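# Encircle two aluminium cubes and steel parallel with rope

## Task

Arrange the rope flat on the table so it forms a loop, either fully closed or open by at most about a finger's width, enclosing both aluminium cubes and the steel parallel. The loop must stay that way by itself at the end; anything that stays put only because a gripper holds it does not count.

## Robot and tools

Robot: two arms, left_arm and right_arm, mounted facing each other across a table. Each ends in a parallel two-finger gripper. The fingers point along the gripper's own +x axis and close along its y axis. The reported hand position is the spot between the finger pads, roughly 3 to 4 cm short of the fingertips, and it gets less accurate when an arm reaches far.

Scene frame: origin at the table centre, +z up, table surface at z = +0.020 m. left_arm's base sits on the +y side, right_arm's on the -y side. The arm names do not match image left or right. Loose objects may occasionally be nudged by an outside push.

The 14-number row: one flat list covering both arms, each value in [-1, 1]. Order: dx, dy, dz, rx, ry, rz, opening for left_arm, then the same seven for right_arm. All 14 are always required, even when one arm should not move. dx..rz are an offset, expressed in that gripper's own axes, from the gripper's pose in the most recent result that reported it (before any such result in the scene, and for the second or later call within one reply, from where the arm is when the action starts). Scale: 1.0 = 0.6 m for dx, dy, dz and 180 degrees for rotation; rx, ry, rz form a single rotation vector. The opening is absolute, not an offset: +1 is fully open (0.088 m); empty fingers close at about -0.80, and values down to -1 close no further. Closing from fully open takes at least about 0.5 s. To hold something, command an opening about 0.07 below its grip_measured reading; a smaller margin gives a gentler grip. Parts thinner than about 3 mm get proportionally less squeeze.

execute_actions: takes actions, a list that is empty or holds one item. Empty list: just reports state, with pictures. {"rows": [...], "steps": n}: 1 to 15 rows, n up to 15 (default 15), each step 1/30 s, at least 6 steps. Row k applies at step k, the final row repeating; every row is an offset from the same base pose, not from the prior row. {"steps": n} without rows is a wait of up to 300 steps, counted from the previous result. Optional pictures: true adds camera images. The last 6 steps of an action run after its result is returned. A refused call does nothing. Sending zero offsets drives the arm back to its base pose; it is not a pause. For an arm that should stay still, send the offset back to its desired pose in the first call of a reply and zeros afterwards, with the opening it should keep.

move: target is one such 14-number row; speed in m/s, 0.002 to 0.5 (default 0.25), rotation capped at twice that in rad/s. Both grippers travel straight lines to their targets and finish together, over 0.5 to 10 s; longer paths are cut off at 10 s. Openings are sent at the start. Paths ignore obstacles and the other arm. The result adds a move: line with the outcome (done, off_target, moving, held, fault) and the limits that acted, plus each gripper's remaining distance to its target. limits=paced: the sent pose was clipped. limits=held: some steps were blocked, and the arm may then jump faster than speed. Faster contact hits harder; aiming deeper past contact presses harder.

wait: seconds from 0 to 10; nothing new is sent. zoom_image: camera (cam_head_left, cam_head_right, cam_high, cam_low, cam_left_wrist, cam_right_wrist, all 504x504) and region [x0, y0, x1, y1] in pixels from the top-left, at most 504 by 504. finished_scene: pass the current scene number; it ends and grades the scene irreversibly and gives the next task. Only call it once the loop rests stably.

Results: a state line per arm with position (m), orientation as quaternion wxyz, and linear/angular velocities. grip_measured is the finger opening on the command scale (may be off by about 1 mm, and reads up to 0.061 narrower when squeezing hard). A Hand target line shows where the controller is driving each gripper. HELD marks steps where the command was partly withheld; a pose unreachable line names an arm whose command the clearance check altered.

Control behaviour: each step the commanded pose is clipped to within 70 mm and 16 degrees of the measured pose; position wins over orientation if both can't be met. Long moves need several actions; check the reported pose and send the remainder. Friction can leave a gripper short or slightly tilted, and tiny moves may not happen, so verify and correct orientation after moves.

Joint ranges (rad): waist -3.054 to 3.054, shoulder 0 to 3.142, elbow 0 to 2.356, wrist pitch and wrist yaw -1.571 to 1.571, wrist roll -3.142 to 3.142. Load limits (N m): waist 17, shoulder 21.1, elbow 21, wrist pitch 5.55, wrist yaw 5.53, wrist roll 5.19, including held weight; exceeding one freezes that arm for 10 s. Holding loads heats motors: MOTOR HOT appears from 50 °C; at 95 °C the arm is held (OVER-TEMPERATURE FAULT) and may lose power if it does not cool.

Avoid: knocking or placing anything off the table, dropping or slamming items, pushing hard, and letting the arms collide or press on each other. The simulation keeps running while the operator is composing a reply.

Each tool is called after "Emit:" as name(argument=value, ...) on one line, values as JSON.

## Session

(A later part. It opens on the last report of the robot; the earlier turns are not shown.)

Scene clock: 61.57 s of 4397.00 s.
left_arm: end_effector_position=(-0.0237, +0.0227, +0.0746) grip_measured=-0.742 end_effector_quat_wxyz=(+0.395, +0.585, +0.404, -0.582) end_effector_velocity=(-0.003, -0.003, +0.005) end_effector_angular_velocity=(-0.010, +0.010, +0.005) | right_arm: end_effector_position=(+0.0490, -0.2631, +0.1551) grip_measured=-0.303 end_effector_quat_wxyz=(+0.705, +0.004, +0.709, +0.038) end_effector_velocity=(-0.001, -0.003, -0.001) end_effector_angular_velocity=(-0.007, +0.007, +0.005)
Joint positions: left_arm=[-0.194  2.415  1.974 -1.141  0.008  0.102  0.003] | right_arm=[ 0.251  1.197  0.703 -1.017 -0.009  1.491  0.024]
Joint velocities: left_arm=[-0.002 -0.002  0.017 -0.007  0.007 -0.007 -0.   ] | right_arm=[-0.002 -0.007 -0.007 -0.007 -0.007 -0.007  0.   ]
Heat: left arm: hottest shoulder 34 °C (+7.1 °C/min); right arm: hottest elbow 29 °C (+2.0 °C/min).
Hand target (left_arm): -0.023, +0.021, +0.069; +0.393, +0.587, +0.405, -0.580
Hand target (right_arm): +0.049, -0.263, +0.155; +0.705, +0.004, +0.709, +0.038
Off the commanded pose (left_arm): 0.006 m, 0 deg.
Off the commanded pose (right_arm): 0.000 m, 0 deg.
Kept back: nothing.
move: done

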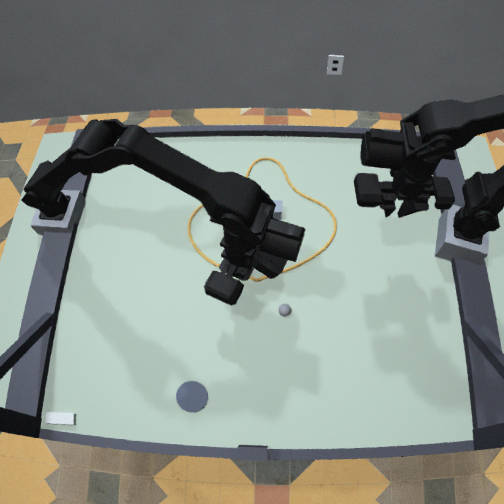

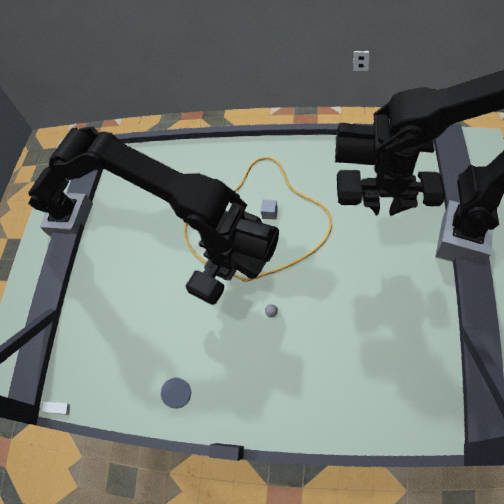

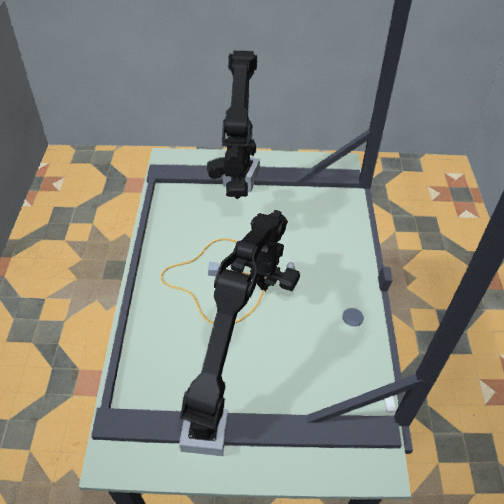

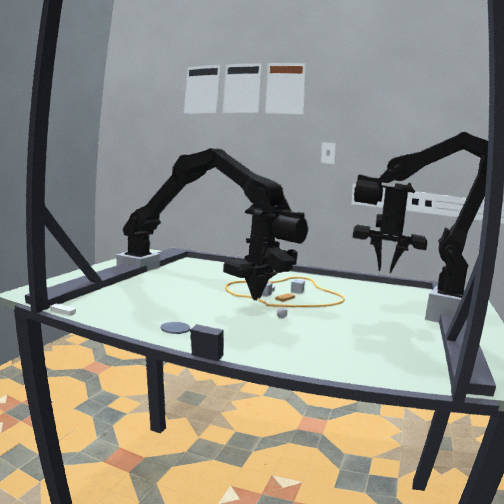

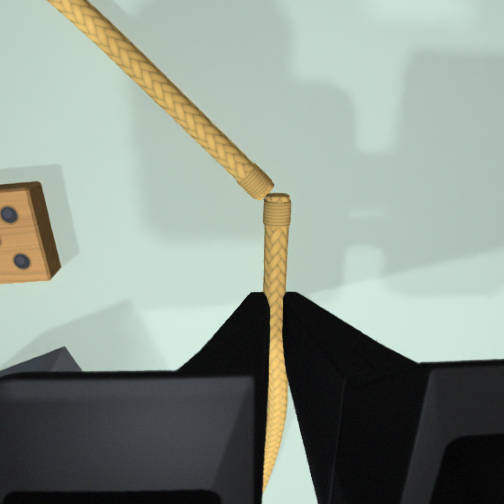

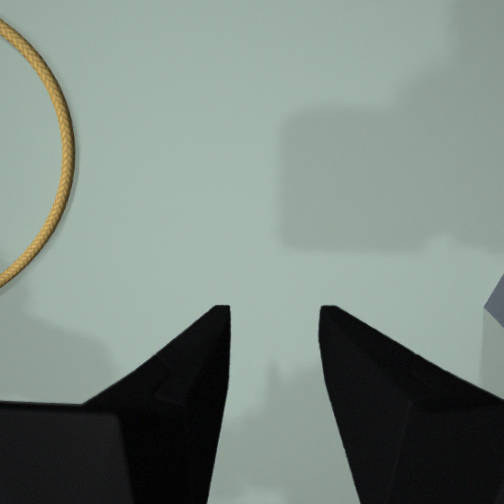

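Emit:
move(target=[0.028,0,0,0,0.004,0,-0.85, 0,0,0,0,0,0,-0.3], speed=0.04)

Emit:
move(target=[0,0,0,0,0,0,-0.3, 0,0,0,0,0,0,-0.3])

Emit:
move(target=[-0.1,0,0,0,0,0,-0.3, 0,0,0,0,0,0,-0.3], speed=0.15)

Scene clock: 62.63 s of 4397.00 s.
left_arm: end_effector_position=(-0.0245, +0.0197, +0.0678) grip_measured=-0.742 end_effector_quat_wxyz=(+0.397, +0.582, +0.402, -0.585) end_effector_velocity=(+0.001, +0.005, +0.000) end_effector_angular_velocity=(+0.015, -0.027, -0.015) | right_arm: end_effector_position=(+0.0490, -0.2631, +0.1551) grip_measured=-0.303 end_effector_quat_wxyz=(+0.705, +0.004, +0.709, +0.038) end_effector_velocity=(-0.003, -0.002, -0.000) end_effector_angular_velocity=(-0.007, +0.022, +0.006)
Joint positions: left_arm=[-0.194  2.426  1.966 -1.112  0.008  0.102  0.003] | right_arm=[ 0.251  1.197  0.703 -1.017 -0.009  1.491  0.024]
Joint velocities: left_arm=[-0.007 -0.002 -0.002 -0.022 -0.022  0.007  0.   ] | right_arm=[-0.002 -0.002 -0.002 -0.007 -0.022 -0.007 -0.   ]
Heat: left arm: hottest shoulder 35 °C (+8.0 °C/min); right arm: hottest elbow 29 °C (+2.0 °C/min).
Hand target (left_arm): -0.024, +0.023, +0.058; +0.392, +0.588, +0.407, -0.579
Hand target (right_arm): +0.049, -0.263, +0.155; +0.705, +0.004, +0.709, +0.038
Off the commanded pose (left_arm): 0.011 m, 1 deg.
Off the commanded pose (right_arm): 0.000 m, 0 deg.
Kept back: nothing.
move: off_target (left_arm)

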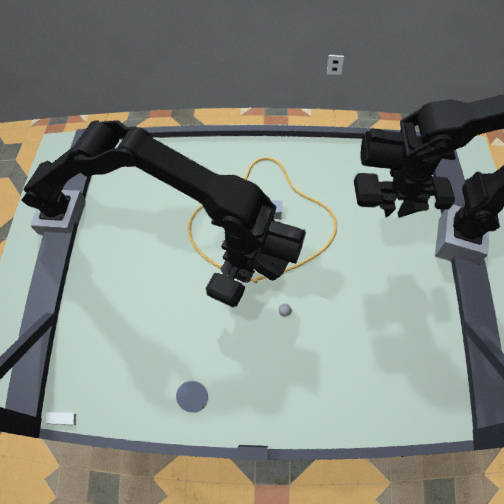

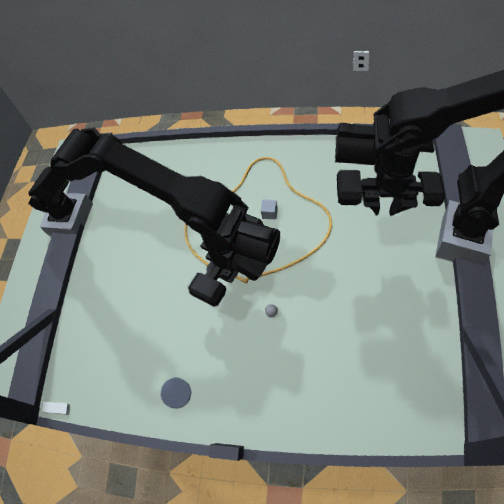

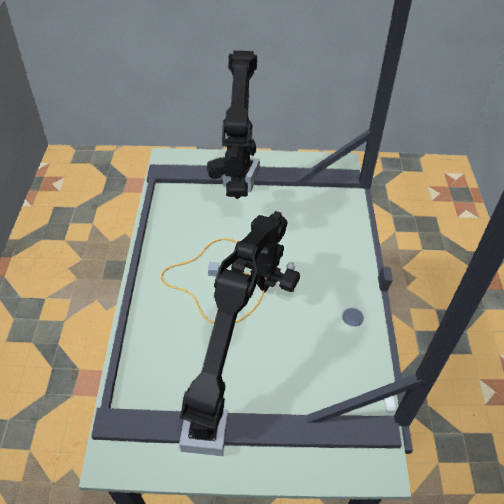

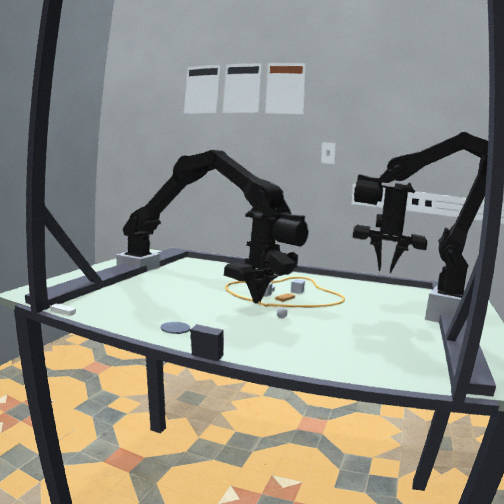

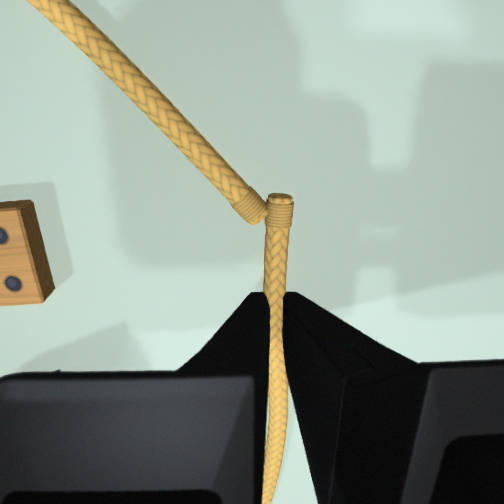

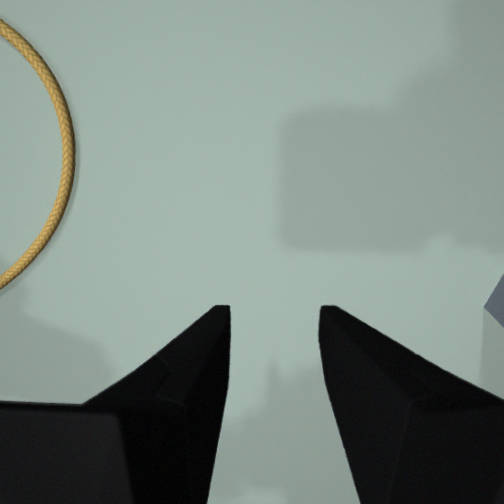

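Scene clock: 63.33 s of 4397.00 s.
left_arm: end_effector_position=(-0.0245, +0.0197, +0.0678) grip_measured=-0.304 end_effector_quat_wxyz=(+0.397, +0.582, +0.402, -0.585) end_effector_velocity=(+0.001, +0.002, +0.000) end_effector_angular_velocity=(+0.005, -0.009, +0.005) | right_arm: end_effector_position=(+0.0490, -0.2631, +0.1551) grip_measured=-0.303 end_effector_quat_wxyz=(+0.705, +0.004, +0.709, +0.038) end_effector_velocity=(-0.003, -0.002, -0.000) end_effector_angular_velocity=(-0.007, +0.022, +0.006)
Joint positions: left_arm=[-0.194  2.426  1.966 -1.112  0.008  0.102  0.024] | right_arm=[ 0.251  1.197  0.703 -1.017 -0.009  1.491  0.024]
Joint velocities: left_arm=[-0.002 -0.002 -0.002 -0.007 -0.007 -0.007  0.001] | right_arm=[-0.002 -0.002 -0.002 -0.007 -0.022 -0.007 -0.   ]
Heat: left arm: hottest shoulder 35 °C (+8.1 °C/min); right arm: hottest elbow 29 °C (+2.0 °C/min).
Hand target (left_arm): -0.025, +0.020, +0.068; +0.397, +0.582, +0.402, -0.585
Hand target (right_arm): +0.049, -0.263, +0.155; +0.705, +0.004, +0.709, +0.038
Off the commanded pose (left_arm): 0.000 m, 0 deg.
Off the commanded pose (right_arm): 0.000 m, 0 deg.
Kept back: nothing.
move: done

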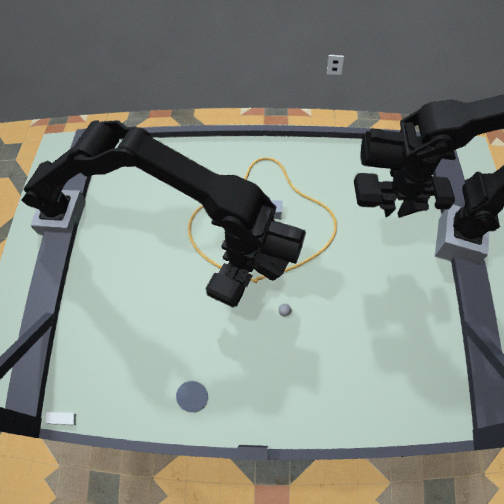

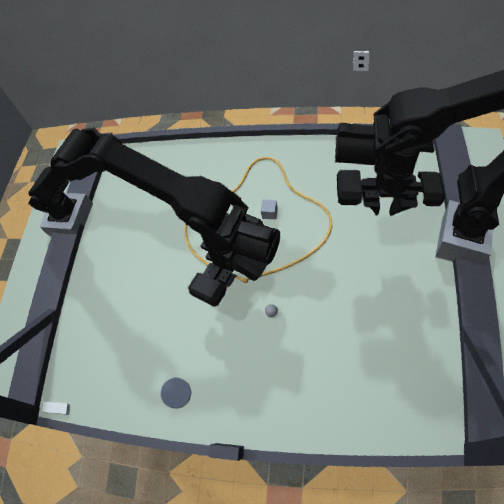

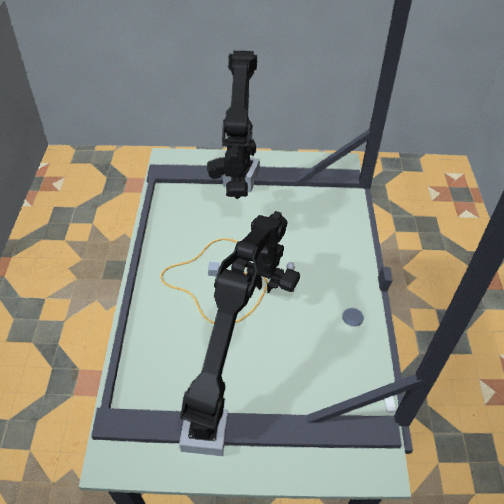

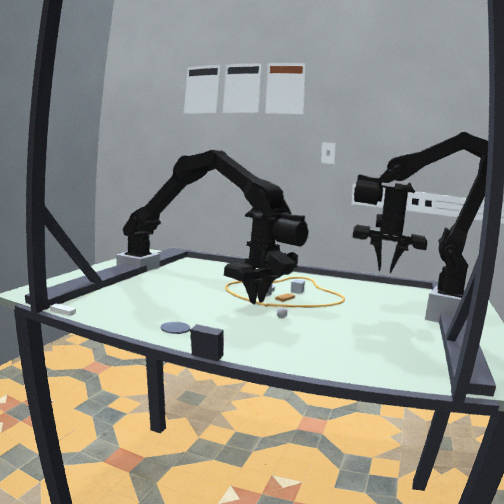

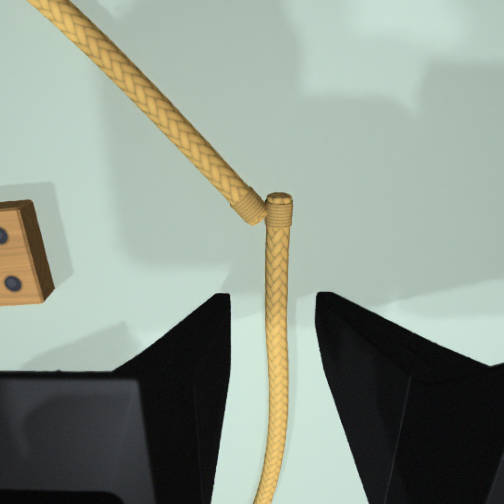

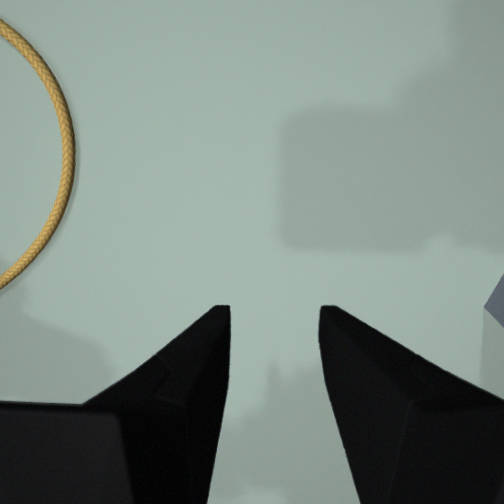

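Scene clock: 64.27 s of 4397.00 s.
left_arm: end_effector_position=(-0.0240, +0.0215, +0.1223) grip_measured=-0.302 end_effector_quat_wxyz=(+0.394, +0.585, +0.405, -0.582) end_effector_velocity=(+0.004, -0.002, +0.006) end_effector_angular_velocity=(-0.008, -0.021, +0.009) | right_arm: end_effector_position=(+0.0490, -0.2631, +0.1551) grip_measured=-0.303 end_effector_quat_wxyz=(+0.705, +0.004, +0.709, +0.038) end_effector_velocity=(+0.000, -0.005, -0.001) end_effector_angular_velocity=(-0.022, +0.007, +0.015)
Joint positions: left_arm=[-0.194  2.396  2.131 -1.319  0.008  0.102  0.024] | right_arm=[ 0.251  1.197  0.703 -1.017 -0.009  1.491  0.024]
Joint velocities: left_arm=[ 0.002  0.002  0.027 -0.022 -0.022 -0.007 -0.   ] | right_arm=[-0.007 -0.002 -0.002 -0.022 -0.007 -0.022 -0.   ]
Heat: left arm: hottest shoulder 35 °C (+8.1 °C/min); right arm: hottest elbow 29 °C (+2.0 °C/min).
Hand target (left_arm): -0.024, +0.020, +0.128; +0.397, +0.582, +0.402, -0.585
Hand target (right_arm): +0.049, -0.263, +0.155; +0.705, +0.004, +0.709, +0.038
Off the commanded pose (left_arm): 0.006 m, 1 deg.
Off the commanded pose (right_arm): 0.000 m, 0 deg.
Kept back: nothing.
move: done

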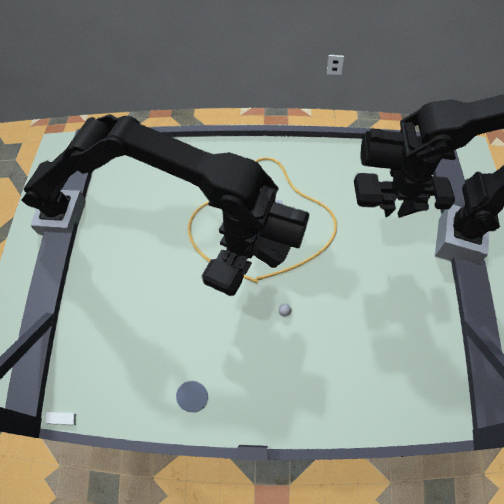

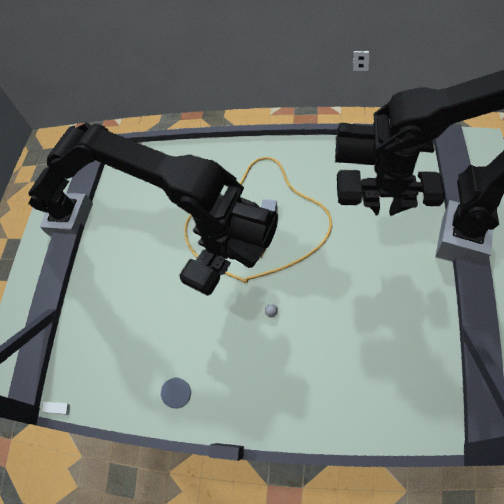

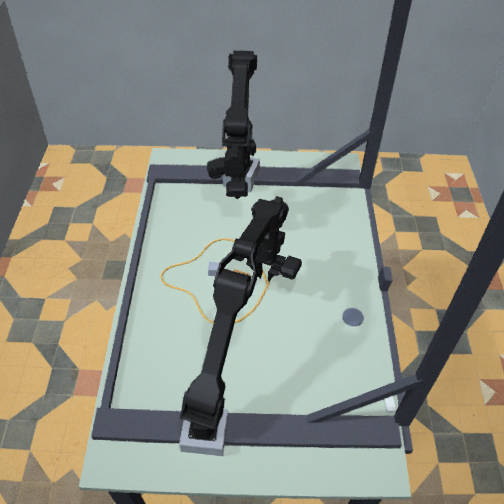

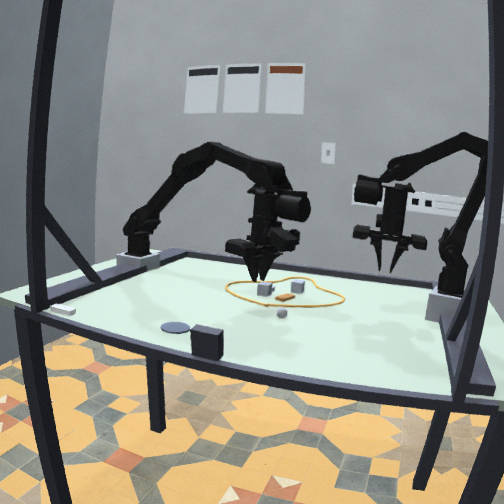

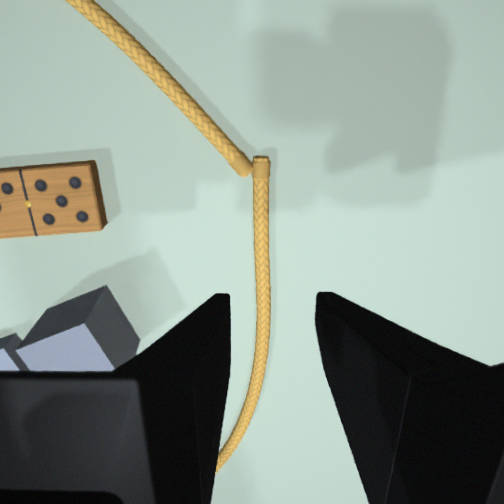

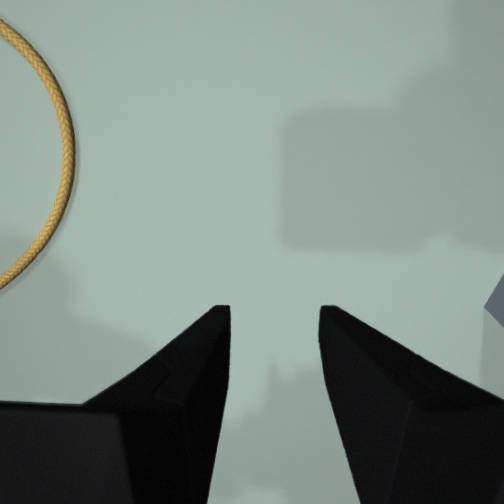

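Emit:
move(target=[-0.03,-0.662,-0.28,-0.117,0,0,0.0, 0,0,0,0,0,0,-0.3], speed=0.35)

Scene clock: 66.57 s of 4397.00 s.
left_arm: end_effector_position=(-0.3308, +0.3231, +0.1520) grip_measured=-0.002 end_effector_quat_wxyz=(+0.493, +0.498, +0.503, -0.505) end_effector_velocity=(+0.002, +0.001, +0.001) end_effector_angular_velocity=(+0.001, -0.023, +0.034) | right_arm: end_effector_position=(+0.0490, -0.2631, +0.1551) grip_measured=-0.303 end_effector_quat_wxyz=(+0.705, +0.004, +0.709, +0.038) end_effector_velocity=(-0.003, -0.002, -0.001) end_effector_angular_velocity=(-0.012, +0.023, -0.008)
Joint positions: left_arm=[-1.169  2.316  2.108 -1.349  0.009 -1.236  0.039] | right_arm=[ 0.251  1.197  0.703 -1.017 -0.009  1.491  0.024]
Joint velocities: left_arm=[-0.002  0.017  0.032 -0.037 -0.007 -0.037 -0.   ] | right_arm=[-0.002  0.002 -0.002 -0.007 -0.022  0.007 -0.   ]
Heat: left arm: hottest shoulder 36 °C (+9.1 °C/min); right arm: hottest elbow 29 °C (+2.0 °C/min).
Hand target (left_arm): -0.332, +0.323, +0.147; +0.497, +0.501, +0.502, -0.500
Hand target (right_arm): +0.049, -0.263, +0.155; +0.705, +0.004, +0.709, +0.038
Off the commanded pose (left_arm): 0.007 m, 1 deg.
Off the commanded pose (right_arm): 0.000 m, 0 deg.
Kept back: nothing.
move: done

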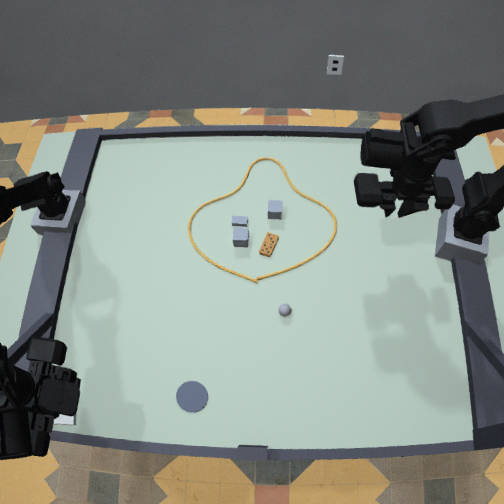

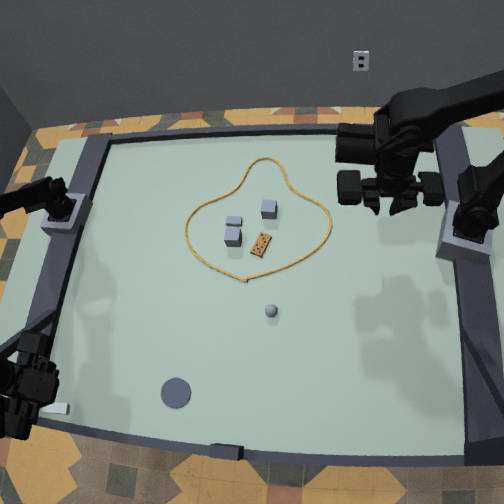

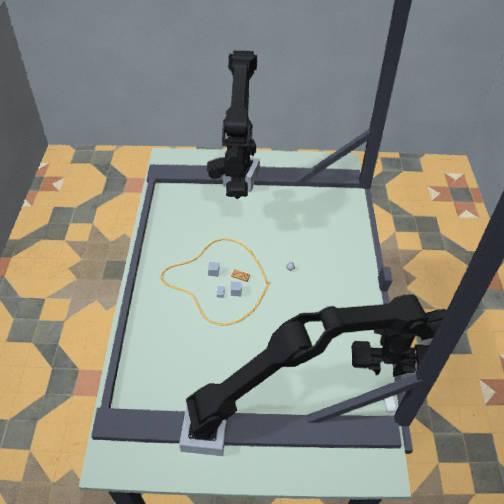

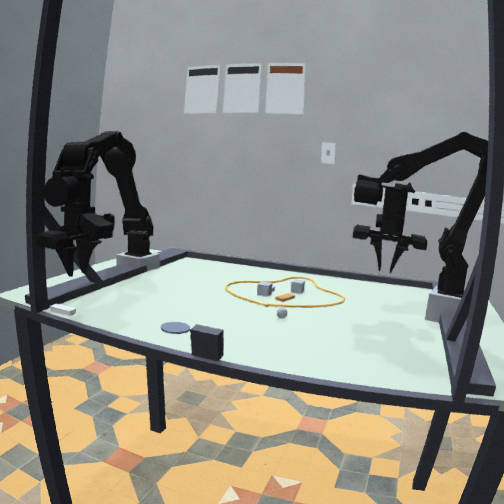

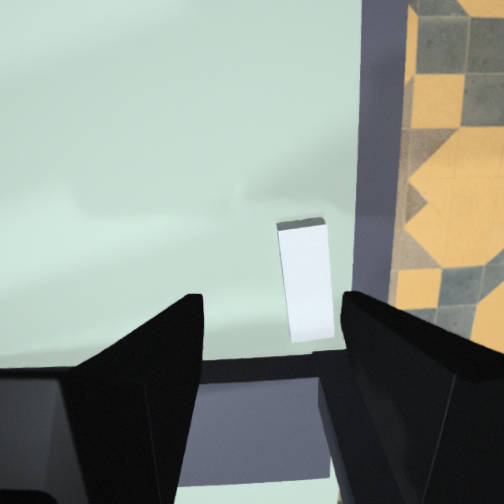

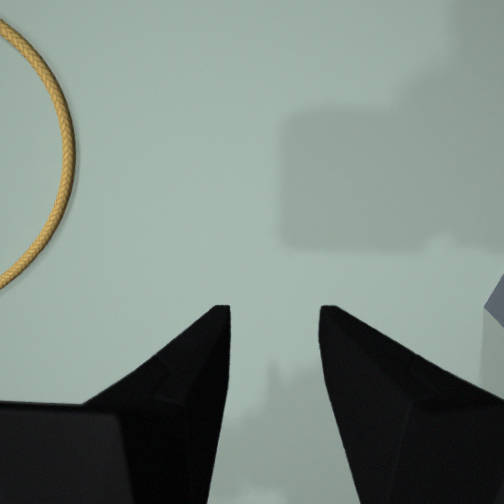

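Emit:
finished_scene(scene=1)

The scene is finished: the task was done.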